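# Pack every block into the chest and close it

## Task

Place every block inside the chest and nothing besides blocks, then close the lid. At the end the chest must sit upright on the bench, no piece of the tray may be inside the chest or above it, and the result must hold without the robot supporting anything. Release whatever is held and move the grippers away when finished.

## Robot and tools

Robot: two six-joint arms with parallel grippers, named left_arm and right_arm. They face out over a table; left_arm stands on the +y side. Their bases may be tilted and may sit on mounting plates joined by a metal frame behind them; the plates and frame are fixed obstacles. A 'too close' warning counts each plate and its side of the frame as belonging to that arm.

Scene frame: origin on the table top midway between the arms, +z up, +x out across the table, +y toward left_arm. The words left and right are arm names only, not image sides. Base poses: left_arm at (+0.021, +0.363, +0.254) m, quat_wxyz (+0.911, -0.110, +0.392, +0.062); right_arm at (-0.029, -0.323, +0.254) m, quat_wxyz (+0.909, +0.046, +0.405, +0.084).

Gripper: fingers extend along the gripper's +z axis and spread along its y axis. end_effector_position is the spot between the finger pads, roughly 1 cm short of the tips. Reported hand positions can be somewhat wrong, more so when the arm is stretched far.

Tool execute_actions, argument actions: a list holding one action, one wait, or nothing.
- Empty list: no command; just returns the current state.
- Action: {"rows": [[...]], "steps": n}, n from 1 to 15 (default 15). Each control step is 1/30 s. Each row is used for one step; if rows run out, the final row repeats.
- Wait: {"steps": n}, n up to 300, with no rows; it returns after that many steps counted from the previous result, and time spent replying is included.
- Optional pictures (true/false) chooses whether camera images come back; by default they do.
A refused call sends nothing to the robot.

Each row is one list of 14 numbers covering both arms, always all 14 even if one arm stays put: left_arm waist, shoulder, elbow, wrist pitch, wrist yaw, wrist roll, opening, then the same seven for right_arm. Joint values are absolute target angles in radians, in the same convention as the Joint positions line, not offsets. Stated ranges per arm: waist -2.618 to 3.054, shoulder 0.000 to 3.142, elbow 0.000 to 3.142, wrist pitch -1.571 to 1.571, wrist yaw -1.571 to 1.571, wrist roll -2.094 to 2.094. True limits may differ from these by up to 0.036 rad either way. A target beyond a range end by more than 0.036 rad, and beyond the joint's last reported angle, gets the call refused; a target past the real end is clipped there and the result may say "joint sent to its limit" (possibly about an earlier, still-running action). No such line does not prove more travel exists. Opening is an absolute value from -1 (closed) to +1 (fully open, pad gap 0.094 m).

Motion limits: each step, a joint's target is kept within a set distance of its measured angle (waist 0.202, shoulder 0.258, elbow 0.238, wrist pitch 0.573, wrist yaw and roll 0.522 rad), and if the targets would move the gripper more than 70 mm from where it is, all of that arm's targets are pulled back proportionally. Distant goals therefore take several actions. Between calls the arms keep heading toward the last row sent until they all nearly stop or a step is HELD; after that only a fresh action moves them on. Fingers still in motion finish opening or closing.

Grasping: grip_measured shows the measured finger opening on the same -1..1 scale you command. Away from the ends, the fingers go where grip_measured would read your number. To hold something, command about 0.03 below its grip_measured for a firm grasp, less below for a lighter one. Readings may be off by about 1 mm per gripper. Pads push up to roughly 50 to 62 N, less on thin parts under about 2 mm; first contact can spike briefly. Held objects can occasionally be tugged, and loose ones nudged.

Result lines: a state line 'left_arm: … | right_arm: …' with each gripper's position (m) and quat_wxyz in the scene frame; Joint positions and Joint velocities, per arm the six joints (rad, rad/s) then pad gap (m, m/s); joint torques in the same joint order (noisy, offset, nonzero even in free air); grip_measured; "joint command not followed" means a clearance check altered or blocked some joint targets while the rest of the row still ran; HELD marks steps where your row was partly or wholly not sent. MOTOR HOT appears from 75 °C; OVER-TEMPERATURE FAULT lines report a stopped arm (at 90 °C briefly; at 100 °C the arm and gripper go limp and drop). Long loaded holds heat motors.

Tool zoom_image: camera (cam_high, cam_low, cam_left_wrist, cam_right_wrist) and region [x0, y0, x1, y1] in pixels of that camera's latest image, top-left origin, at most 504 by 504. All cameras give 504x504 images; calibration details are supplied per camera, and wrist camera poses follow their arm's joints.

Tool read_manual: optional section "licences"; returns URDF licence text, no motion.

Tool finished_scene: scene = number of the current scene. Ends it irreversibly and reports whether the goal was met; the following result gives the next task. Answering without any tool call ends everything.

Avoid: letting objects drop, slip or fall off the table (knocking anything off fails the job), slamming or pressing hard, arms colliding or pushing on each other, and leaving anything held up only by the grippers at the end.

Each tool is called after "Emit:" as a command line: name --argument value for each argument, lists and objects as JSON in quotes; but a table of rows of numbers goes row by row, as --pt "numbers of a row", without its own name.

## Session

Emit:
execute_actions --actions '[]'

Scene clock: 0.00 s of 5550.00 s.
left_arm: end_effector_position=(+0.5772, +0.3467, +0.3571) grip_measured=+1.000 end_effector_quat_wxyz=(+0.198, +0.321, +0.883, +0.278) | right_arm: end_effector_position=(+0.6033, -0.0260, +0.1754) grip_measured=+1.000 end_effector_quat_wxyz=(+0.595, -0.509, +0.486, -0.388)
Joint positions: left_arm=[-0.984  1.315  1.513 -0.438 -1.35   0.873  0.094] | right_arm=[ 0.425  2.18   1.519  1.49   0.177 -1.851  0.094]
Joint velocities: left_arm=[ 0.007  0.002 -0.012 -0.051 -0.081  0.022  0.   ] | right_arm=[-0.007 -0.002  0.017 -0.066 -0.022 -0.007  0.   ]
Joint torques (N m, as the arm reports them, + toward a larger angle): no reading
camera_calibration (this result's frames):
cam_left_wrist: T_world_to_cam=[[-0.411178, -0.726406, -0.550696, 0.678339], [-0.911076, 0.307915, 0.274096, 0.356754], [-0.0295375, 0.614428, -0.788419, 0.199431], [0, 0, 0, 1]] pos_world=[0.609839, 0.260364, 0.433009]
cam_right_wrist: T_world_to_cam=[[0.0283579, -0.237701, 0.970924, -0.200955], [-0.626329, -0.761225, -0.16807, 0.377948], [0.779043, -0.603352, -0.170466, -0.33732], [0, 0, 0, 1]] pos_world=[0.505205, 0.0364138, 0.201132]

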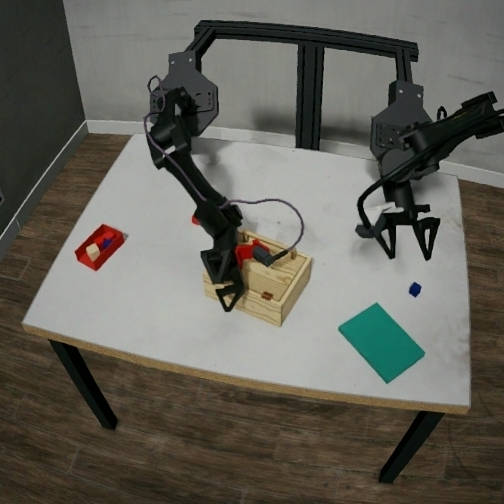

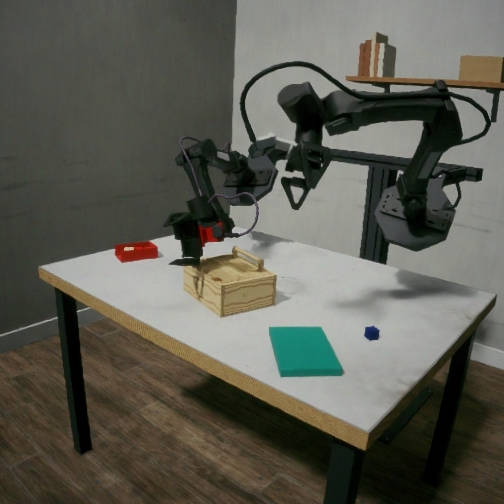

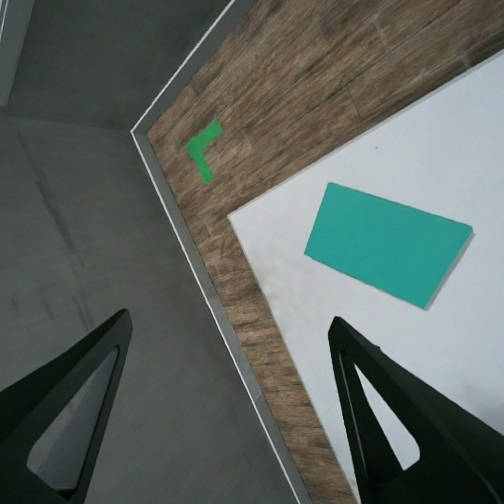

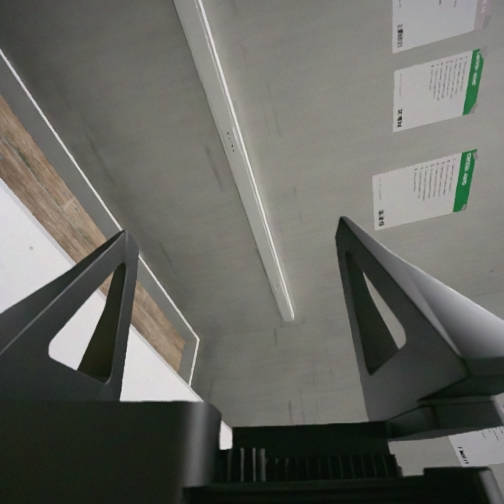

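Emit:
execute_actions --actions '[{"rows":[[-0.96,1.31,1.49,-0.43,-1.32,0.85,1,0.42,2.15,1.519,1.49,0.17,-1.8,1],[-0.93,1.30,1.47,-0.43,-1.28,0.82,1,0.41,2.11,1.519,1.47,0.16,-1.75,1],[-0.9,1.3,1.45,-0.42,-1.24,0.79,1,0.39,2.06,1.519,1.44,0.14,-1.7,1],[-0.86,1.29,1.43,-0.42,-1.2,0.76,1,0.36,2.01,1.519,1.4,0.12,-1.64,1],[-0.82,1.29,1.4,-0.41,-1.16,0.73,1,0.33,1.96,1.51,1.35,0.1,-1.58,1],[-0.78,1.28,1.37,-0.41,-1.12,0.7,1,0.29,1.91,1.5,1.29,0.08,-1.52,1],[-0.74,1.28,1.34,-0.4,-1.08,0.67,1,0.25,1.86,1.49,1.22,0.06,-1.46,1],[-0.7,1.27,1.31,-0.4,-1.04,0.64,1,0.21,1.81,1.48,1.15,0.04,-1.4,1],[-0.66,1.27,1.28,-0.39,-1.0,0.61,1,0.17,1.76,1.47,1.07,0.02,-1.34,1],[-0.62,1.26,1.25,-0.38,-0.96,0.58,1,0.13,1.71,1.45,0.99,0,-1.28,1],[-0.58,1.25,1.22,-0.38,-0.92,0.55,1,0.09,1.67,1.43,0.91,-0.02,-1.22,1],[-0.54,1.25,1.19,-0.37,-0.88,0.52,1,0.05,1.63,1.41,0.83,-0.04,-1.16,1],[-0.5,1.24,1.16,-0.36,-0.84,0.49,1,0.01,1.59,1.39,0.75,-0.06,-1.1,1],[-0.46,1.24,1.13,-0.36,-0.8,0.46,1,-0.03,1.55,1.37,0.67,-0.08,-1.04,1],[-0.42,1.23,1.1,-0.35,-0.76,0.43,1,-0.08,1.52,1.35,0.58,-0.1,-0.98,1]]}]' --pictures false

Emit:
execute_actions --actions '[{"rows":[[-0.39,1.22,1.07,-0.34,-0.72,0.4,0.9,-0.13,1.49,1.33,0.49,-0.12,-0.91,1],[-0.36,1.22,1.04,-0.34,-0.68,0.37,0.8,-0.18,1.46,1.31,0.4,-0.14,-0.84,1],[-0.33,1.21,1.01,-0.33,-0.64,0.34,0.7,-0.23,1.44,1.29,0.31,-0.16,-0.77,1],[-0.3,1.21,0.98,-0.32,-0.6,0.31,0.6,-0.28,1.42,1.27,0.22,-0.18,-0.7,1],[-0.27,1.2,0.95,-0.31,-0.56,0.28,0.6,-0.33,1.4,1.25,0.13,-0.2,-0.63,1],[-0.24,1.2,0.92,-0.31,-0.52,0.25,0.6,-0.38,1.38,1.23,0.04,-0.22,-0.56,1],[-0.21,1.19,0.89,-0.3,-0.48,0.22,0.6,-0.43,1.36,1.21,-0.05,-0.24,-0.49,1],[-0.18,1.19,0.86,-0.29,-0.44,0.19,0.6,-0.48,1.34,1.19,-0.14,-0.26,-0.42,1],[-0.15,1.18,0.83,-0.28,-0.4,0.16,0.6,-0.52,1.32,1.17,-0.23,-0.28,-0.35,1],[-0.13,1.18,0.8,-0.28,-0.36,0.13,0.6,-0.56,1.3,1.15,-0.32,-0.3,-0.28,1],[-0.11,1.17,0.77,-0.27,-0.32,0.1,0.6,-0.6,1.28,1.13,-0.4,-0.31,-0.21,1],[-0.09,1.17,0.75,-0.26,-0.28,0.07,0.6,-0.63,1.26,1.12,-0.48,-0.32,-0.14,1],[-0.07,1.16,0.73,-0.26,-0.24,0.04,0.6,-0.66,1.24,1.11,-0.55,-0.33,-0.08,1],[-0.06,1.16,0.71,-0.25,-0.2,0.02,0.6,-0.68,1.23,1.09,-0.6,-0.345,-0.03,1],[-0.05,1.16,0.70,-0.25,-0.17,0,0.6,-0.69,1.22,1.084,-0.635,-0.354,0,1]]}]' --pictures false

Emit:
execute_actions --actions '[{"steps":10}]'

Emit:
zoom_image --camera "cam_high" --region '[150,180,350,340]'

Scene clock: 44.43 s of 5550.00 s.
left_arm: end_effector_position=(+0.5074, +0.4167, +0.1967) grip_measured=+1.000 end_effector_quat_wxyz=(+0.090, +0.234, +0.940, +0.232) | right_arm: end_effector_position=(+0.6923, -0.2451, +0.2752) grip_measured=+1.000 end_effector_quat_wxyz=(+0.580, -0.440, +0.609, -0.316)
Joint positions: left_arm=[-0.487  1.279  1.163 -0.392 -0.926  0.561  0.094] | right_arm=[-0.008  1.613  1.402  0.911  0.004 -1.272  0.094]
Joint velocities: left_arm=[ 1.121 -0.178 -0.867  0.154  1.048 -0.799  0.   ] | right_arm=[-1.614 -1.673 -0.422 -2.132 -0.476  1.853  0.   ]
Joint torques (N m, as the arm reports them, + toward a larger angle): left_arm=[ -2.45 -12.82   5.69   1.12  -0.21  -0.08] | right_arm=[  4.04 -10.01   4.44   1.6   -0.44   0.07]
Steps of this call (steps 1 to 90: nothing new was sent; then 40.93 s passed at rest; steps 91 to 105: all 15 steps of this action). Readings (joint positions):
91: left_arm=[-0.981 1.315 1.513 -0.438 -1.347 0.871] | right_arm=[0.425 2.180 1.519 1.490 0.177 -1.845]
92: left_arm=[-0.971 1.315 1.510 -0.437 -1.336 0.864] | right_arm=[0.423 2.176 1.518 1.485 0.177 -1.831]
94: left_arm=[-0.925 1.314 1.490 -0.428 -1.299 0.837] | right_arm=[0.410 2.145 1.511 1.447 0.164 -1.785]
98: left_arm=[-0.769 1.304 1.385 -0.413 -1.184 0.751] | right_arm=[0.329 2.015 1.498 1.342 0.126 -1.669]
105: the state above

Scene clock: 44.93 s of 5550.00 s.
left_arm: end_effector_position=(+0.3547, +0.4432, +0.0943) grip_measured=+0.602 end_effector_quat_wxyz=(-0.010, -0.017, +0.998, +0.066) | right_arm: end_effector_position=(+0.5130, -0.4607, +0.1620) grip_measured=+1.000 end_effector_quat_wxyz=(+0.251, -0.154, +0.948, -0.123)
Joint positions: left_arm=[-0.074  1.194  0.74  -0.299 -0.341  0.117  0.075] | right_arm=[-0.58   1.328  1.145 -0.003 -0.224 -0.454  0.094]
Joint velocities: left_arm=[ 0.369 -0.071 -0.53   0.081  1.062 -0.711  0.   ] | right_arm=[-1.018 -0.432 -0.598 -2.176 -0.418  1.883  0.   ]
Joint torques (N m, as the arm reports them, + toward a larger angle): left_arm=[ -0.77 -10.95   4.06   0.86   0.07  -0.05] | right_arm=[ -1.42 -11.17   5.98   1.43  -0.24   0.  ]
Steps of this call (steps 1 to 15: all 15 steps of this action). Readings (joint positions):
1: left_arm=[-0.448 1.272 1.133 -0.386 -0.888 0.532] | right_arm=[-0.064 1.560 1.388 0.840 -0.013 -1.204]
2: left_arm=[-0.412 1.265 1.103 -0.381 -0.849 0.503] | right_arm=[-0.115 1.512 1.375 0.768 -0.032 -1.136]
4: left_arm=[-0.349 1.249 1.046 -0.369 -0.773 0.443] | right_arm=[-0.197 1.447 1.351 0.649 -0.060 -1.025]
8: left_arm=[-0.233 1.224 0.930 -0.337 -0.614 0.324] | right_arm=[-0.320 1.399 1.299 0.444 -0.116 -0.846]
15: the state above

Scene clock: 45.27 s of 5550.00 s.
left_arm: end_effector_position=(+0.3500, +0.4218, +0.0886) grip_measured=+0.602 end_effector_quat_wxyz=(-0.004, -0.072, +0.997, +0.001) | right_arm: end_effector_position=(+0.3750, -0.4464, +0.1451) grip_measured=+1.000 end_effector_quat_wxyz=(+0.028, +0.133, +0.991, -0.016)
Joint positions: left_arm=[-0.057  1.193  0.711 -0.275 -0.197  0.018  0.075] | right_arm=[-0.679  1.246  1.085 -0.564 -0.326 -0.063  0.094]
Joint velocities: left_arm=[-0.007 -0.012 -0.012  0.168  0.139 -0.081  0.001] | right_arm=[-0.007 -0.012  0.007 -0.535 -0.168  0.403  0.   ]
Joint torques (N m, as the arm reports them, + toward a larger angle): left_arm=[ -0.23 -11.04   3.53   0.6    0.16  -0.06] | right_arm=[-2.66 -8.68  5.27  0.44 -0.1   0.02]
Steps of this call (steps 1 to 10: the robot went on to your last target). Readings (joint positions):
1: left_arm=[-0.064 1.193 0.725 -0.299 -0.309 0.095] | right_arm=[-0.612 1.313 1.128 -0.082 -0.236 -0.392]
2: left_arm=[-0.059 1.193 0.716 -0.299 -0.284 0.077] | right_arm=[-0.638 1.299 1.114 -0.165 -0.248 -0.334]
4: left_arm=[-0.057 1.193 0.711 -0.298 -0.247 0.051] | right_arm=[-0.669 1.272 1.095 -0.329 -0.274 -0.223]
8: left_arm=[-0.057 1.193 0.711 -0.280 -0.207 0.025] | right_arm=[-0.679 1.247 1.085 -0.523 -0.315 -0.094]
10: the state above
camera_calibration (this result's frames):
cam_left_wrist: T_world_to_cam=[[0.246406, -0.967571, 0.0555981, 0.30942], [-0.792559, -0.168156, 0.586152, 0.33185], [-0.557794, -0.188496, -0.808291, 0.460242], [0, 0, 0, 1]] pos_world=[0.443488, 0.441942, 0.160292]
cam_right_wrist: T_world_to_cam=[[-0.319042, -0.946917, 0.0395046, -0.316154], [-0.621149, 0.2404, 0.74591, 0.222435], [-0.715812, 0.213438, -0.664874, 0.578617], [0, 0, 0, 1]] pos_world=[0.45148, -0.476344, 0.23128]

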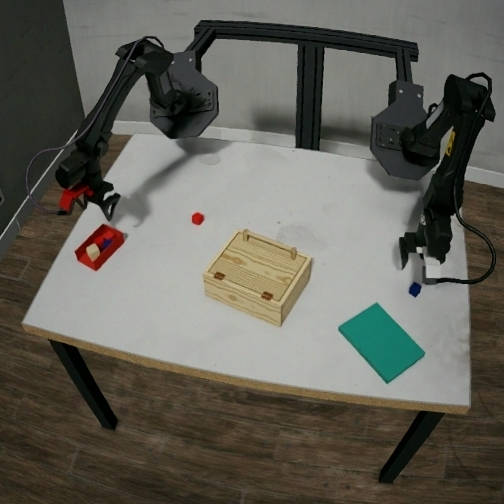

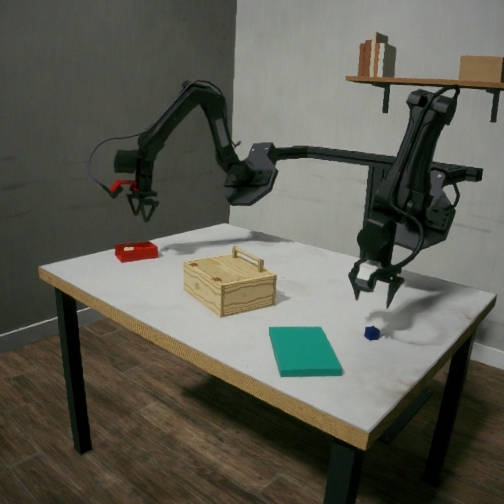

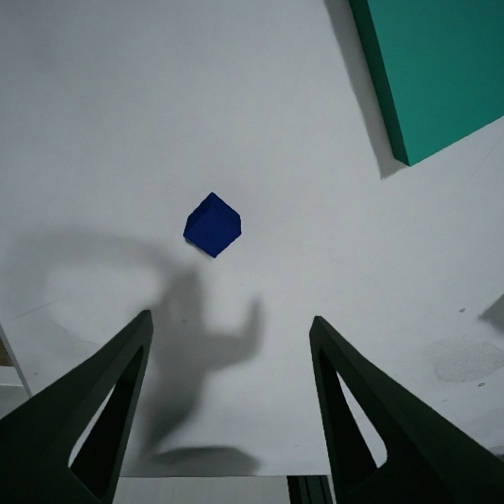

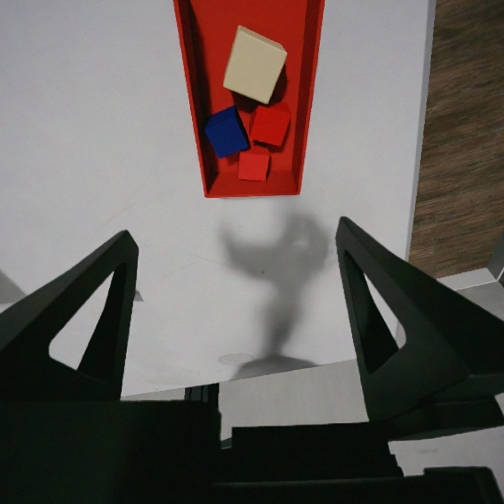

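Region (150, 180, 350, 340) of cam_high's 504x504 image, scaled by 2.520, with more detail than that image has; it fills the top 403 rows of this view, and the rest is white.

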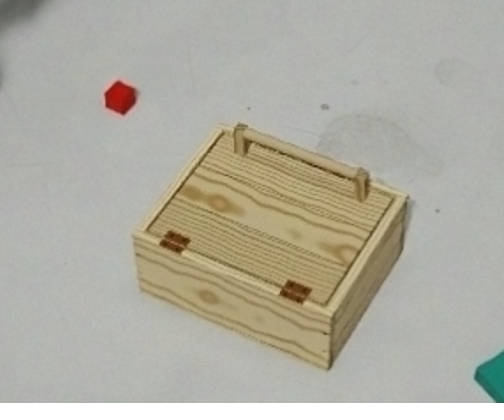

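Emit:
execute_actions --actions '[{"rows":[[-0.04,1.18,0.71,-0.24,-0.16,0.05,0.5,-0.66,1.22,1.06,-0.62,-0.33,-0.03,0.9],[-0.03,1.2,0.72,-0.23,-0.16,0.1,0.5,-0.62,1.22,1.04,-0.6,-0.3,-0.06,0.8],[-0.03,1.21,0.72,-0.22,-0.15,0.16,0.4,-0.57,1.22,1.01,-0.57,-0.26,-0.09,0.7],[-0.02,1.22,0.73,-0.21,-0.15,0.22,0.4,-0.52,1.22,0.98,-0.54,-0.22,-0.12,0.6],[-0.02,1.24,0.73,-0.2,-0.14,0.28,0.3,-0.47,1.22,0.95,-0.51,-0.18,-0.15,0.5],[-0.01,1.25,0.74,-0.19,-0.14,0.34,0.3,-0.42,1.22,0.92,-0.48,-0.14,-0.18,0.4],[-0.01,1.26,0.74,-0.18,-0.14,0.4,0.3,-0.37,1.22,0.89,-0.45,-0.1,-0.21,0.4],[0,1.28,0.75,-0.17,-0.13,0.46,0.3,-0.32,1.22,0.86,-0.42,-0.06,-0.24,0.4],[0,1.29,0.75,-0.16,-0.13,0.52,0.3,-0.27,1.22,0.83,-0.39,-0.02,-0.27,0.4],[0.01,1.3,0.76,-0.15,-0.13,0.58,0.3,-0.22,1.22,0.8,-0.36,0.02,-0.3,0.4],[0.02,1.32,0.76,-0.14,-0.12,0.63,0.3,-0.17,1.22,0.77,-0.33,0.06,-0.33,0.4],[0.03,1.33,0.77,-0.13,-0.12,0.67,0.3,-0.12,1.22,0.74,-0.3,0.1,-0.36,0.4],[0.035,1.34,0.77,-0.12,-0.12,0.7,0.3,-0.07,1.22,0.71,-0.27,0.14,-0.39,0.4],[0.038,1.35,0.775,-0.11,-0.12,0.7,0.3,-0.02,1.23,0.68,-0.24,0.18,-0.42,0.4],[0.038,1.36,0.775,-0.1,-0.12,0.7,0.3,0.03,1.24,0.66,-0.2,0.22,-0.45,0.4]]}]' --pictures false

Emit:
execute_actions --actions '[{"rows":[[0.038,1.36,0.775,-0.1,-0.12,0.7,0.3,0.08,1.25,0.63,-0.16,0.26,-0.48,0.4],[0.038,1.36,0.775,-0.1,-0.12,0.7,0.3,0.13,1.26,0.6,-0.12,0.3,-0.5,0.4],[0.038,1.36,0.775,-0.1,-0.12,0.7,0.3,0.18,1.27,0.57,-0.08,0.33,-0.52,0.4],[0.038,1.36,0.775,-0.1,-0.12,0.7,0.3,0.23,1.29,0.55,-0.04,0.36,-0.54,0.4],[0.038,1.36,0.775,-0.1,-0.12,0.7,0.3,0.28,1.31,0.53,0,0.39,-0.56,0.4],[0.038,1.36,0.775,-0.1,-0.12,0.7,0.3,0.33,1.33,0.51,0.03,0.41,-0.57,0.4],[0.038,1.36,0.775,-0.1,-0.12,0.7,0.3,0.37,1.345,0.49,0.06,0.43,-0.58,0.4],[0.038,1.36,0.775,-0.1,-0.12,0.7,0.3,0.4,1.36,0.47,0.08,0.44,-0.58,0.4],[0.038,1.36,0.775,-0.1,-0.12,0.7,0.3,0.425,1.37,0.46,0.092,0.446,-0.58,0.4]]}]' --pictures false

Emit:
execute_actions --actions '[{"steps":6}]'

Scene clock: 106.40 s of 5550.00 s.
left_arm: end_effector_position=(+0.3507, +0.4369, +0.0552) grip_measured=+0.302 end_effector_quat_wxyz=(-0.011, +0.176, +0.984, -0.001) | right_arm: end_effector_position=(+0.2748, -0.2879, +0.0774) grip_measured=+0.402 end_effector_quat_wxyz=(-0.061, -0.203, +0.977, +0.036)
Joint positions: left_arm=[ 0.026  1.333  0.736 -0.163 -0.141  0.572  0.061] | right_arm=[-0.058  1.236  0.71  -0.342  0.053 -0.322  0.066]
Joint velocities: left_arm=[ 0.144  0.266  0.125  0.271  0.007  0.872 -0.   ] | right_arm=[ 1.38  -0.022 -0.789  0.784  1.062 -0.813  0.   ]
Joint torques (N m, as the arm reports them, + toward a larger angle): left_arm=[-0.38 -7.71  6.51  0.55  0.26  0.04] | right_arm=[ 0.82 -5.68  3.11  0.32  0.06 -0.06]
Steps of this call (steps 1 to 30: the robot went on to your last target; steps 31 to 100: nothing new was sent; then 57.30 s passed at rest; steps 101 to 115: all 15 steps of this action). Readings (joint positions):
101: left_arm=[-0.056 1.193 0.711 -0.268 -0.179 0.012] | right_arm=[-0.677 1.245 1.083 -0.626 -0.344 -0.009]
102: left_arm=[-0.052 1.193 0.711 -0.266 -0.176 0.027] | right_arm=[-0.668 1.244 1.077 -0.621 -0.335 -0.016]
104: left_arm=[-0.041 1.194 0.711 -0.256 -0.171 0.080] | right_arm=[-0.609 1.238 1.045 -0.593 -0.298 -0.043]
108: left_arm=[-0.019 1.235 0.711 -0.219 -0.160 0.251] | right_arm=[-0.407 1.236 0.927 -0.512 -0.195 -0.130]
115: the state above

Scene clock: 106.90 s of 5550.00 s.
left_arm: end_effector_position=(+0.3600, +0.4396, +0.0519) grip_measured=+0.302 end_effector_quat_wxyz=(+0.005, +0.230, +0.973, +0.006) | right_arm: end_effector_position=(+0.2039, -0.2013, +0.0600) grip_measured=+0.402 end_effector_quat_wxyz=(-0.017, -0.480, +0.877, +0.019)
Joint positions: left_arm=[ 0.031  1.348  0.742 -0.118 -0.137  0.69   0.061] | right_arm=[ 0.414  1.372  0.464  0.033  0.411 -0.561  0.066]
Joint velocities: left_arm=[ 0.007 -0.022 -0.002  0.007 -0.066  0.007  0.   ] | right_arm=[ 0.002 -0.002 -0.017  0.227  0.154 -0.051 -0.001]
Joint torques (N m, as the arm reports them, + toward a larger angle): left_arm=[-0.06 -7.72  6.63  0.64  0.23  0.04] | right_arm=[ 3.3  -4.48  1.57  0.34 -0.03 -0.08]
Steps of this call (steps 1 to 15: all 15 steps of this action). Readings (joint positions):
1: left_arm=[0.029 1.341 0.739 -0.153 -0.141 0.597] | right_arm=[-0.008 1.238 0.684 -0.311 0.092 -0.351]
2: left_arm=[0.030 1.346 0.741 -0.145 -0.141 0.616] | right_arm=[0.041 1.242 0.658 -0.277 0.130 -0.379]
4: left_arm=[0.031 1.348 0.742 -0.135 -0.139 0.644] | right_arm=[0.139 1.259 0.607 -0.203 0.205 -0.430]
8: left_arm=[0.031 1.348 0.742 -0.124 -0.137 0.674] | right_arm=[0.329 1.329 0.521 -0.062 0.326 -0.511]
15: the state above

Scene clock: 107.10 s of 5550.00 s.
left_arm: end_effector_position=(+0.3602, +0.4396, +0.0519) grip_measured=+0.302 end_effector_quat_wxyz=(+0.005, +0.231, +0.973, +0.006) | right_arm: end_effector_position=(+0.2126, -0.2016, +0.0597) grip_measured=+0.402 end_effector_quat_wxyz=(-0.003, -0.478, +0.879, +0.007)
Joint positions: left_arm=[ 0.031  1.348  0.742 -0.118 -0.136  0.693  0.061] | right_arm=[ 0.414  1.372  0.464  0.067  0.433 -0.57   0.066]
Joint velocities: left_arm=[ 0.002 -0.017  0.007  0.066 -0.037  0.007 -0.001] | right_arm=[-0.022 -0.022  0.007  0.066 -0.066 -0.066  0.001]
Joint torques (N m, as the arm reports them, + toward a larger angle): left_arm=[-0.11 -7.72  6.64  0.63  0.22  0.06] | right_arm=[ 3.34 -4.68  1.62  0.48  0.07 -0.08]
Steps of this call (steps 1 to 6: the robot went on to your last target). Readings (joint positions):
1: left_arm=[0.031 1.348 0.742 -0.118 -0.137 0.691] | right_arm=[0.414 1.372 0.464 0.043 0.417 -0.563]
2: left_arm=[0.031 1.348 0.742 -0.118 -0.136 0.691] | right_arm=[0.414 1.372 0.464 0.051 0.422 -0.565]
4: left_arm=[0.031 1.348 0.742 -0.118 -0.136 0.693] | right_arm=[0.414 1.372 0.464 0.061 0.429 -0.568]
6: the state above
camera_calibration (this result's frames):
cam_left_wrist: T_world_to_cam=[[-0.354602, -0.933929, 0.0451004, 0.528402], [-0.757147, 0.315113, 0.572217, 0.139978], [-0.548622, 0.168762, -0.818861, 0.279812], [0, 0, 0, 1]] pos_world=[0.446868, 0.40216, 0.125198]
cam_right_wrist: T_world_to_cam=[[0.807549, -0.589788, 0.00384082, -0.298237], [-0.368382, -0.499289, 0.784223, -0.0787608], [-0.460608, -0.634713, -0.620467, 0.125478], [0, 0, 0, 1]] pos_world=[0.269623, -0.135578, 0.140767]

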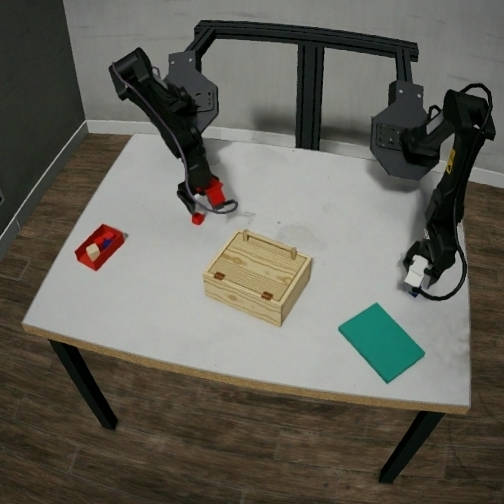

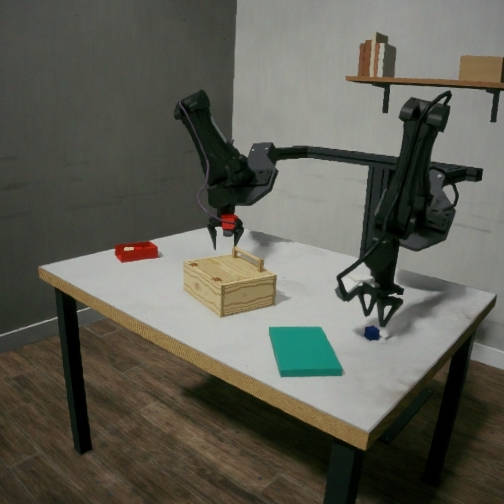

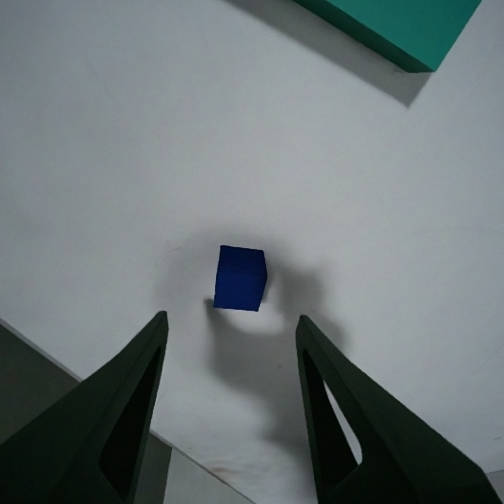

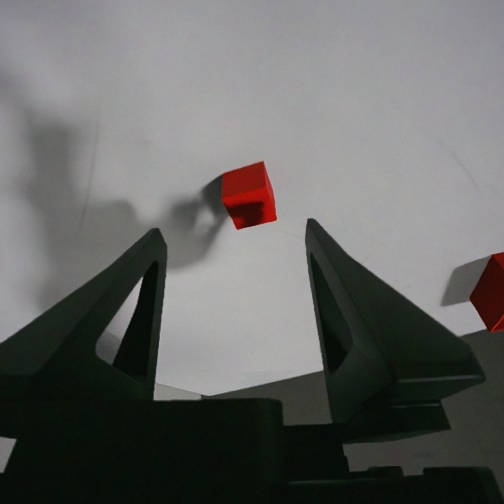

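Emit:
execute_actions --actions '[{"rows":[[0.04,1.37,0.775,-0.09,-0.11,0.71,0.25,0.41,1.38,0.46,0.11,0.43,-0.64,0.35],[0.04,1.385,0.78,-0.075,-0.11,0.72,0.2,0.395,1.39,0.455,0.14,0.42,-0.7,0.3],[0.045,1.4,0.78,-0.06,-0.11,0.73,0.2,0.38,1.41,0.455,0.17,0.41,-0.76,0.25],[0.045,1.415,0.785,-0.045,-0.107,0.73,0.2,0.365,1.43,0.45,0.2,0.4,-0.82,0.2],[0.045,1.43,0.785,-0.03,-0.107,0.73,0.2,0.35,1.45,0.45,0.23,0.39,-0.87,0.2],[0.05,1.445,0.79,-0.015,-0.107,0.73,0.2,0.34,1.47,0.45,0.26,0.38,-0.89,0.2],[0.05,1.46,0.79,0,-0.107,0.73,0.2,0.33,1.49,0.445,0.29,0.37,-0.89,0.2],[0.05,1.475,0.794,0.007,-0.107,0.73,0.2,0.32,1.51,0.445,0.31,0.365,-0.89,0.2],[0.052,1.49,0.794,0.007,-0.107,0.73,0.2,0.31,1.53,0.443,0.33,0.365,-0.89,0.2],[0.052,1.5,0.794,0.007,-0.107,0.73,0.2,0.303,1.55,0.443,0.336,0.365,-0.89,0.2],[0.052,1.5,0.794,0.007,-0.107,0.73,0.2,0.3,1.563,0.443,0.336,0.365,-0.89,0.2]]}]' --pictures false

Emit:
execute_actions --actions '[{"rows":[[0.052,1.5,0.794,0.007,-0.107,0.73,0.2,0.3,1.563,0.443,0.336,0.365,-0.89,0.2],[0.052,1.5,0.794,0.007,-0.107,0.73,0.1,0.3,1.563,0.443,0.336,0.365,-0.89,0.1],[0.052,1.5,0.794,0.007,-0.107,0.73,0,0.3,1.563,0.443,0.336,0.365,-0.89,0],[0.052,1.5,0.794,0.007,-0.107,0.73,-0.1,0.3,1.563,0.443,0.336,0.365,-0.89,-0.1],[0.052,1.5,0.794,0.007,-0.107,0.73,-0.2,0.3,1.563,0.443,0.336,0.365,-0.89,-0.2],[0.052,1.5,0.794,0.007,-0.107,0.73,-0.28,0.3,1.563,0.443,0.336,0.365,-0.89,-0.28],[0.052,1.5,0.794,0.007,-0.107,0.73,-0.35,0.3,1.563,0.443,0.336,0.365,-0.89,-0.35],[0.052,1.5,0.794,0.007,-0.107,0.73,-0.41,0.3,1.563,0.443,0.336,0.365,-0.89,-0.41],[0.052,1.5,0.794,0.007,-0.107,0.73,-0.46,0.3,1.563,0.443,0.336,0.365,-0.89,-0.46],[0.052,1.5,0.794,0.007,-0.107,0.73,-0.5,0.3,1.563,0.443,0.336,0.365,-0.89,-0.5],[0.052,1.5,0.794,0.007,-0.107,0.73,-0.53,0.3,1.563,0.443,0.336,0.365,-0.89,-0.53],[0.052,1.5,0.794,0.007,-0.107,0.73,-0.55,0.3,1.563,0.443,0.336,0.365,-0.89,-0.55]]}]'

Scene clock: 135.87 s of 5550.00 s.
left_arm: end_effector_position=(+0.3535, +0.4366, +0.0184) grip_measured=+0.202 end_effector_quat_wxyz=(-0.007, +0.243, +0.970, -0.002) | right_arm: end_effector_position=(+0.2124, -0.2168, +0.0200) grip_measured=+0.202 end_effector_quat_wxyz=(-0.006, -0.566, +0.824, -0.006)
Joint positions: left_arm=[ 0.043  1.493  0.764 -0.024 -0.125  0.723  0.056] | right_arm=[ 0.305  1.561  0.464  0.288  0.387 -0.865  0.056]
Joint velocities: left_arm=[ 0.007 -0.012  0.007  0.125  0.022  0.037  0.   ] | right_arm=[-0.007 -0.012 -0.002  0.125 -0.022 -0.183 -0.   ]
Joint torques (N m, as the arm reports them, + toward a larger angle): left_arm=[-0.07 -8.51  5.49  0.61  0.23  0.05] | right_arm=[ 1.51 -4.87 -0.93  0.58 -0.15 -0.07]
Steps of this call (steps 1 to 30: the robot went on to your last target; steps 31 to 100: nothing new was sent; then 24.93 s passed at rest; steps 101 to 115: all 15 steps of this action). Readings (joint positions):
101: left_arm=[0.031 1.348 0.742 -0.116 -0.135 0.696] | right_arm=[0.414 1.372 0.464 0.077 0.440 -0.583]
102: left_arm=[0.031 1.351 0.742 -0.112 -0.133 0.699] | right_arm=[0.412 1.374 0.464 0.084 0.438 -0.603]
104: left_arm=[0.032 1.370 0.746 -0.096 -0.130 0.708] | right_arm=[0.395 1.390 0.464 0.117 0.430 -0.665]
108: left_arm=[0.039 1.435 0.760 -0.052 -0.126 0.717] | right_arm=[0.342 1.468 0.464 0.204 0.407 -0.791]
115: the state above

Scene clock: 136.37 s of 5550.00 s.
left_arm: end_effector_position=(+0.3570, +0.4373, +0.0183) grip_measured=-0.488 end_effector_quat_wxyz=(-0.001, +0.243, +0.970, +0.001) | right_arm: end_effector_position=(+0.2190, -0.2133, +0.0201) grip_measured=-0.504 end_effector_quat_wxyz=(+0.009, -0.569, +0.822, -0.007)
Joint positions: left_arm=[ 0.043  1.493  0.764 -0.01  -0.124  0.724  0.024] | right_arm=[ 0.305  1.561  0.464  0.32   0.381 -0.883  0.023]
Joint velocities: left_arm=[-0.002  0.002 -0.012  0.007 -0.081 -0.022 -0.   ] | right_arm=[-0.012  0.012 -0.002 -0.007  0.066 -0.007 -0.   ]
Joint torques (N m, as the arm reports them, + toward a larger angle): left_arm=[-0.09 -8.55  5.57  0.58  0.24  0.07] | right_arm=[ 1.6  -4.97 -0.67  0.51 -0.17 -0.09]
Steps of this call (steps 1 to 15: all 15 steps of this action). Readings (joint positions):
1: left_arm=[0.043 1.493 0.764 -0.021 -0.125 0.723] | right_arm=[0.305 1.561 0.464 0.294 0.385 -0.869]
2: left_arm=[0.043 1.493 0.764 -0.018 -0.124 0.723] | right_arm=[0.305 1.561 0.464 0.300 0.385 -0.872]
4: left_arm=[0.043 1.493 0.764 -0.015 -0.124 0.723] | right_arm=[0.305 1.561 0.464 0.309 0.383 -0.876]
8: left_arm=[0.043 1.493 0.764 -0.011 -0.124 0.724] | right_arm=[0.305 1.561 0.464 0.316 0.382 -0.881]
15: the state above
camera_calibration (this result's frames):
cam_left_wrist: T_world_to_cam=[[-0.376566, -0.924656, 0.0566516, 0.530221], [-0.740616, 0.337223, 0.581178, 0.141739], [-0.556494, 0.176895, -0.811802, 0.25008], [0, 0, 0, 1]] pos_world=[0.443805, 0.398237, 0.0906024]
cam_right_wrist: T_world_to_cam=[[0.913997, -0.403727, 0.0401781, -0.294472], [-0.281556, -0.559862, 0.779283, -0.082975], [-0.292123, -0.723574, -0.625383, 0.040648], [0, 0, 0, 1]] pos_world=[0.257659, -0.135929, 0.101913]

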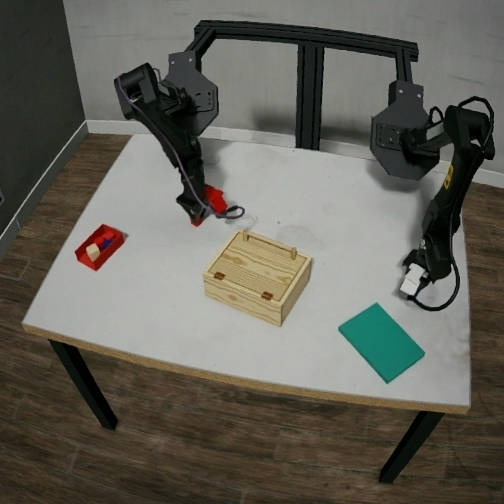

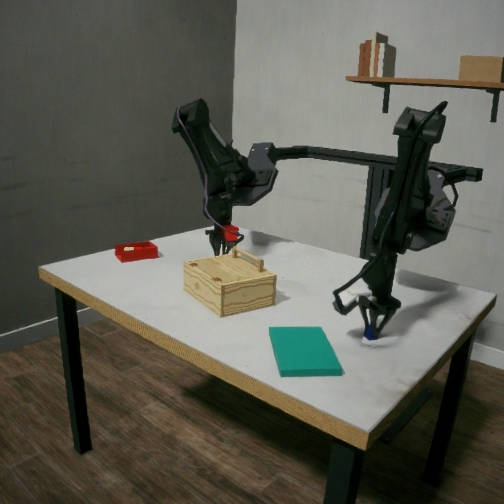

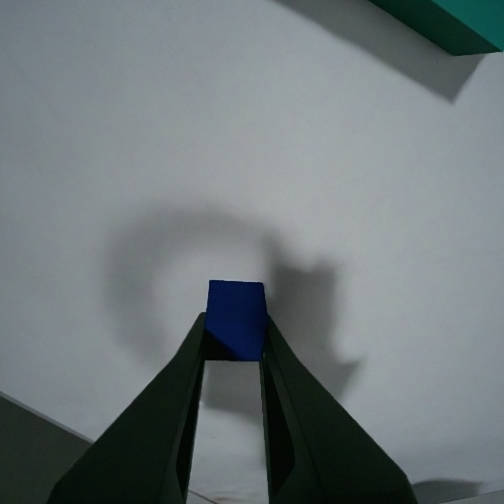

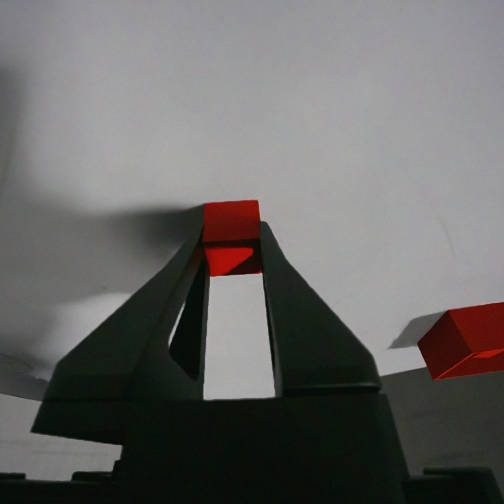

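Emit:
execute_actions --actions '[{"rows":[[0.04,1.46,0.77,-0.02,-0.115,0.73,-0.525,0.3,1.53,0.47,0.3,0.36,-0.89,-0.535],[0.03,1.42,0.76,-0.06,-0.125,0.72,-0.525,0.3,1.49,0.48,0.25,0.36,-0.89,-0.535],[0.02,1.37,0.75,-0.1,-0.135,0.71,-0.525,0.29,1.45,0.49,0.2,0.35,-0.89,-0.535],[0,1.32,0.74,-0.14,-0.15,0.7,-0.525,0.27,1.41,0.51,0.15,0.33,-0.89,-0.535],[-0.03,1.27,0.72,-0.18,-0.18,0.69,-0.525,0.24,1.37,0.53,0.1,0.31,-0.89,-0.535],[-0.07,1.23,0.7,-0.21,-0.22,0.68,-0.525,0.21,1.33,0.55,0.05,0.29,-0.89,-0.535],[-0.12,1.2,0.68,-0.23,-0.26,0.67,-0.525,0.17,1.29,0.57,0,0.26,-0.89,-0.535],[-0.18,1.19,0.66,-0.23,-0.3,0.66,-0.525,0.13,1.26,0.59,-0.05,0.23,-0.89,-0.535],[-0.24,1.19,0.64,-0.22,-0.34,0.65,-0.525,0.09,1.23,0.61,-0.1,0.2,-0.89,-0.535],[-0.3,1.2,0.62,-0.21,-0.38,0.64,-0.525,0.05,1.21,0.63,-0.15,0.17,-0.89,-0.535],[-0.36,1.22,0.6,-0.2,-0.42,0.63,-0.525,0.01,1.19,0.65,-0.19,0.14,-0.89,-0.535],[-0.42,1.24,0.58,-0.19,-0.46,0.62,-0.525,-0.03,1.18,0.67,-0.23,0.11,-0.89,-0.535],[-0.48,1.27,0.56,-0.18,-0.5,0.61,-0.525,-0.07,1.18,0.68,-0.25,0.08,-0.89,-0.535],[-0.54,1.3,0.54,-0.16,-0.54,0.6,-0.525,-0.1,1.18,0.68,-0.25,0.06,-0.89,-0.535],[-0.6,1.33,0.52,-0.14,-0.58,0.59,-0.525,-0.1,1.18,0.68,-0.25,0.06,-0.89,-0.535]]}]' --pictures false

Emit:
execute_actions --actions '[{"rows":[[-0.66,1.37,0.5,-0.12,-0.62,0.58,-0.525,-0.1,1.18,0.68,-0.25,0.06,-0.89,-0.535],[-0.72,1.41,0.49,-0.1,-0.65,0.57,-0.525,-0.1,1.18,0.68,-0.25,0.06,-0.89,-0.535],[-0.78,1.45,0.47,-0.08,-0.68,0.56,-0.525,-0.1,1.18,0.68,-0.25,0.06,-0.89,-0.535],[-0.84,1.49,0.46,-0.06,-0.71,0.55,-0.525,-0.1,1.18,0.68,-0.25,0.06,-0.89,-0.535],[-0.9,1.53,0.45,-0.04,-0.74,0.54,-0.525,-0.1,1.18,0.68,-0.25,0.06,-0.89,-0.535],[-0.96,1.57,0.45,-0.03,-0.76,0.53,-0.525,-0.1,1.18,0.68,-0.25,0.06,-0.89,-0.535],[-1.02,1.61,0.45,-0.02,-0.78,0.52,-0.525,-0.1,1.18,0.68,-0.25,0.06,-0.89,-0.535],[-1.07,1.65,0.47,-0.03,-0.79,0.51,-0.525,-0.1,1.18,0.68,-0.25,0.06,-0.89,-0.535],[-1.11,1.71,0.51,-0.05,-0.8,0.5,-0.525,-0.1,1.18,0.68,-0.25,0.06,-0.89,-0.535],[-1.15,1.77,0.56,-0.07,-0.81,0.49,-0.525,-0.1,1.18,0.68,-0.25,0.06,-0.89,-0.535],[-1.18,1.83,0.62,-0.1,-0.82,0.48,-0.525,-0.1,1.18,0.68,-0.25,0.06,-0.89,-0.535],[-1.21,1.89,0.68,-0.13,-0.82,0.47,-0.525,-0.1,1.18,0.68,-0.25,0.06,-0.89,-0.535],[-1.23,1.95,0.74,-0.16,-0.83,0.46,-0.525,-0.1,1.18,0.68,-0.25,0.06,-0.89,-0.535],[-1.25,2.01,0.8,-0.19,-0.83,0.45,-0.525,-0.1,1.18,0.68,-0.25,0.06,-0.89,-0.535],[-1.27,2.07,0.86,-0.22,-0.83,0.45,-0.525,-0.1,1.18,0.68,-0.25,0.06,-0.89,-0.535]]}]' --pictures false

Emit:
execute_actions --actions '[{"rows":[[-1.29,2.13,0.93,-0.25,-0.83,0.45,-0.525,-0.1,1.18,0.68,-0.25,0.06,-0.89,-0.535],[-1.3,2.19,1.0,-0.27,-0.83,0.45,-0.525,-0.1,1.18,0.68,-0.25,0.06,-0.89,-0.535],[-1.31,2.25,1.07,-0.29,-0.83,0.45,-0.525,-0.1,1.18,0.68,-0.25,0.06,-0.89,-0.535],[-1.32,2.31,1.14,-0.31,-0.83,0.45,-0.525,-0.1,1.18,0.68,-0.25,0.06,-0.89,-0.535],[-1.33,2.36,1.21,-0.33,-0.83,0.45,-0.525,-0.1,1.18,0.68,-0.25,0.06,-0.89,-0.535],[-1.33,2.41,1.27,-0.34,-0.83,0.45,-0.525,-0.1,1.18,0.68,-0.25,0.06,-0.89,-0.535],[-1.33,2.46,1.33,-0.34,-0.83,0.46,-0.525,-0.1,1.18,0.68,-0.25,0.06,-0.89,-0.535],[-1.33,2.5,1.38,-0.32,-0.83,0.48,-0.525,-0.1,1.18,0.68,-0.25,0.06,-0.89,-0.535],[-1.315,2.52,1.395,-0.29,-0.83,0.5,-0.525,-0.1,1.18,0.68,-0.25,0.06,-0.89,-0.535],[-1.3,2.54,1.4,-0.26,-0.83,0.51,-0.525,-0.1,1.18,0.68,-0.25,0.06,-0.89,-0.535],[-1.285,2.555,1.4,-0.23,-0.83,0.52,-0.525,-0.1,1.18,0.68,-0.25,0.06,-0.89,-0.535],[-1.27,2.57,1.4,-0.21,-0.83,0.53,-0.525,-0.1,1.18,0.68,-0.25,0.06,-0.89,-0.535],[-1.262,2.58,1.4,-0.2,-0.83,0.53,-0.525,-0.1,1.18,0.68,-0.25,0.06,-0.89,-0.535]]}]' --pictures false

Emit:
execute_actions --actions '[{"steps":8}]'

Scene clock: 188.13 s of 5550.00 s.
left_arm: end_effector_position=(+0.3320, +0.3096, +0.0956) grip_measured=-0.488 end_effector_quat_wxyz=(+0.036, +0.377, +0.925, -0.029) | right_arm: end_effector_position=(+0.3263, -0.3078, +0.0836) grip_measured=-0.504 end_effector_quat_wxyz=(+0.038, -0.453, +0.889, -0.048)
Joint positions: left_arm=[-0.491  1.258  0.595 -0.138 -0.425  0.633  0.024] | right_arm=[-0.068  1.187  0.673 -0.113  0.161 -0.886  0.023]
Joint velocities: left_arm=[-1.673  0.862 -0.696 -0.037 -0.989 -0.256 -0.   ] | right_arm=[-0.75  -0.095  0.183 -0.535 -0.403  0.007 -0.001]
Joint torques (N m, as the arm reports them, + toward a larger angle): left_arm=[-2.82 -4.49  1.04  0.38  0.05 -0.03] | right_arm=[ 1.94 -5.96  3.7  -0.01 -0.42 -0.05]
Steps of this call (steps 1 to 15: the robot went on to your last target; steps 16 to 90: nothing new was sent; then 48.27 s passed at rest; steps 91 to 105: all 15 steps of this action). Readings (joint positions):
91: left_arm=[0.043 1.493 0.764 -0.010 -0.124 0.724] | right_arm=[0.305 1.560 0.464 0.319 0.380 -0.884]
92: left_arm=[0.043 1.487 0.764 -0.016 -0.124 0.724] | right_arm=[0.305 1.551 0.464 0.307 0.378 -0.884]
94: left_arm=[0.038 1.441 0.761 -0.058 -0.130 0.720] | right_arm=[0.298 1.502 0.466 0.254 0.367 -0.885]
98: left_arm=[-0.071 1.250 0.722 -0.136 -0.207 0.694] | right_arm=[0.202 1.346 0.525 0.104 0.310 -0.886]
105: the state above

Scene clock: 188.63 s of 5550.00 s.
left_arm: end_effector_position=(+0.1877, +0.1376, +0.0983) grip_measured=-0.488 end_effector_quat_wxyz=(-0.003, +0.677, +0.736, -0.020) | right_arm: end_effector_position=(+0.2973, -0.3048, +0.0820) grip_measured=-0.504 end_effector_quat_wxyz=(-0.005, -0.452, +0.892, +0.004)
Joint positions: left_arm=[-1.212  1.965  0.724 -0.156 -0.787  0.49   0.024] | right_arm=[-0.096  1.185  0.676 -0.237  0.079 -0.886  0.023]
Joint velocities: left_arm=[-0.564  1.663  1.868 -0.344 -0.242 -0.212  0.   ] | right_arm=[ 0.002 -0.002  0.007  0.007 -0.022 -0.037 -0.   ]
Joint torques (N m, as the arm reports them, + toward a larger angle): left_arm=[-8.46 -5.47  4.89  0.33  0.04 -0.06] | right_arm=[ 0.   -6.07  3.95  0.26 -0.23 -0.03]
Steps of this call (steps 1 to 15: all 15 steps of this action). Readings (joint positions):
1: left_arm=[-0.550 1.292 0.571 -0.135 -0.461 0.624] | right_arm=[-0.087 1.185 0.676 -0.130 0.149 -0.886]
2: left_arm=[-0.608 1.331 0.549 -0.130 -0.497 0.614] | right_arm=[-0.095 1.185 0.676 -0.147 0.138 -0.886]
4: left_arm=[-0.727 1.415 0.510 -0.116 -0.564 0.595] | right_arm=[-0.096 1.185 0.676 -0.186 0.116 -0.886]
8: left_arm=[-0.963 1.580 0.474 -0.087 -0.680 0.557] | right_arm=[-0.096 1.185 0.676 -0.221 0.092 -0.886]
15: the state above

Scene clock: 189.13 s of 5550.00 s.
left_arm: end_effector_position=(+0.1704, -0.0105, +0.0369) grip_measured=-0.489 end_effector_quat_wxyz=(+0.012, +0.702, +0.712, -0.012) | right_arm: end_effector_position=(+0.2966, -0.3043, +0.0821) grip_measured=-0.504 end_effector_quat_wxyz=(-0.005, -0.452, +0.892, +0.006)
Joint positions: left_arm=[-1.266  2.568  1.377 -0.227 -0.818  0.508  0.024] | right_arm=[-0.096  1.185  0.676 -0.24   0.076 -0.886  0.023]
Joint velocities: left_arm=[ 0.31   0.281 -0.017 -0.007  0.037  0.125 -0.   ] | right_arm=[ 0.007 -0.012  0.007  0.007 -0.037 -0.022 -0.   ]
Joint torques (N m, as the arm reports them, + toward a larger angle): left_arm=[-11.21  -9.25   5.43   0.66  -0.06   0.03] | right_arm=[-0.06 -6.06  3.9   0.2  -0.2  -0.05]
Steps of this call (steps 1 to 15: all 15 steps of this action). Readings (joint positions):
1: left_arm=[-1.231 2.024 0.791 -0.172 -0.795 0.483] | right_arm=[-0.096 1.185 0.676 -0.238 0.078 -0.886]
2: left_arm=[-1.248 2.082 0.861 -0.189 -0.801 0.477] | right_arm=[-0.096 1.185 0.676 -0.238 0.078 -0.886]
4: left_arm=[-1.276 2.198 1.005 -0.221 -0.810 0.469] | right_arm=[-0.096 1.185 0.676 -0.239 0.077 -0.886]
8: left_arm=[-1.306 2.412 1.271 -0.268 -0.817 0.466] | right_arm=[-0.096 1.185 0.676 -0.240 0.076 -0.886]
15: the state above

Scene clock: 189.40 s of 5550.00 s.
left_arm: end_effector_position=(+0.1715, -0.0031, +0.0264) grip_measured=-0.489 end_effector_quat_wxyz=(+0.002, +0.703, +0.711, -0.004) | right_arm: end_effector_position=(+0.2965, -0.3043, +0.0821) grip_measured=-0.504 end_effector_quat_wxyz=(-0.006, -0.452, +0.892, +0.006)
Joint positions: left_arm=[-1.242  2.581  1.377 -0.22  -0.824  0.521  0.024] | right_arm=[-0.096  1.185  0.676 -0.24   0.076 -0.886  0.023]
Joint velocities: left_arm=[-0.007  0.002 -0.007  0.051 -0.022  0.022 -0.   ] | right_arm=[-0.012  0.002 -0.002  0.007 -0.022  0.022 -0.001]
Joint torques (N m, as the arm reports them, + toward a larger angle): left_arm=[-11.64  -8.95   5.27   0.54   0.     0.06] | right_arm=[-0.17 -6.04  3.9   0.22 -0.17 -0.08]
Steps of this call (steps 1 to 8: the robot went on to your last target). Readings (joint positions):
1: left_arm=[-1.256 2.575 1.377 -0.227 -0.819 0.511] | right_arm=[-0.096 1.185 0.676 -0.240 0.076 -0.886]
2: left_arm=[-1.249 2.580 1.377 -0.227 -0.820 0.514] | right_arm=[-0.096 1.185 0.676 -0.240 0.076 -0.886]
4: left_arm=[-1.242 2.581 1.377 -0.227 -0.822 0.517] | right_arm=[-0.096 1.185 0.676 -0.240 0.076 -0.886]
8: the state above
camera_calibration (this result's frames):
cam_left_wrist: T_world_to_cam=[[-0.991459, -0.114948, 0.0616191, 0.160569], [-0.05932, 0.818202, 0.571863, 0.0331228], [-0.116152, 0.563323, -0.818032, 0.157189], [0, 0, 0, 1]] pos_world=[0.17942, -0.0971923, 0.0997498]
cam_right_wrist: T_world_to_cam=[[0.772738, -0.63471, 0.00441315, -0.429983], [-0.392949, -0.472919, 0.788631, -0.101679], [-0.498465, -0.611139, -0.614851, 0.130756], [0, 0, 0, 1]] pos_world=[0.357487, -0.24109, 0.16248]

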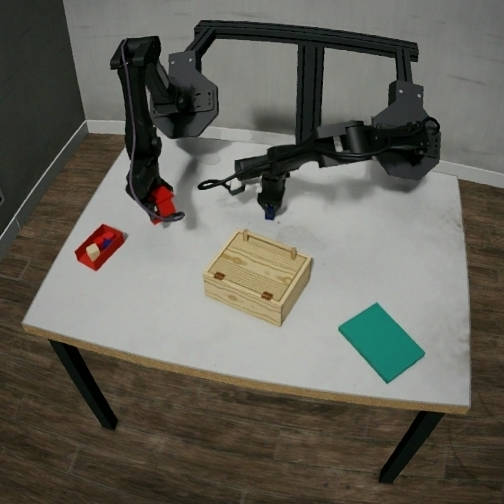

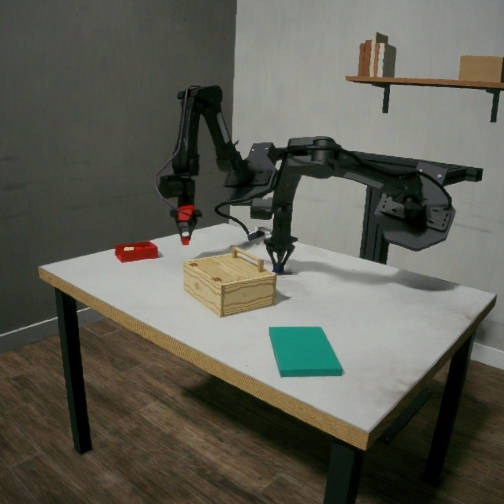

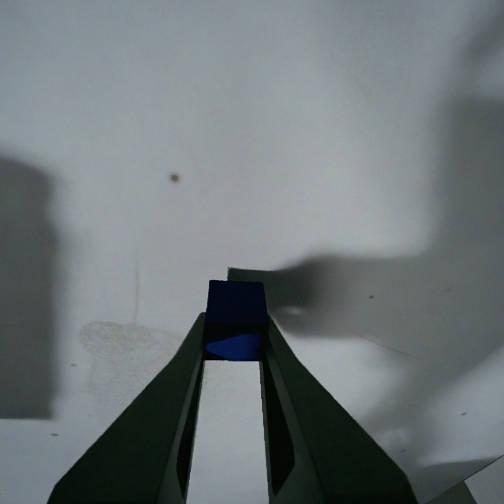

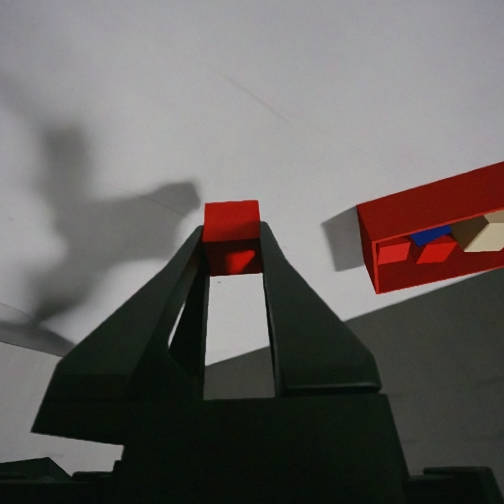

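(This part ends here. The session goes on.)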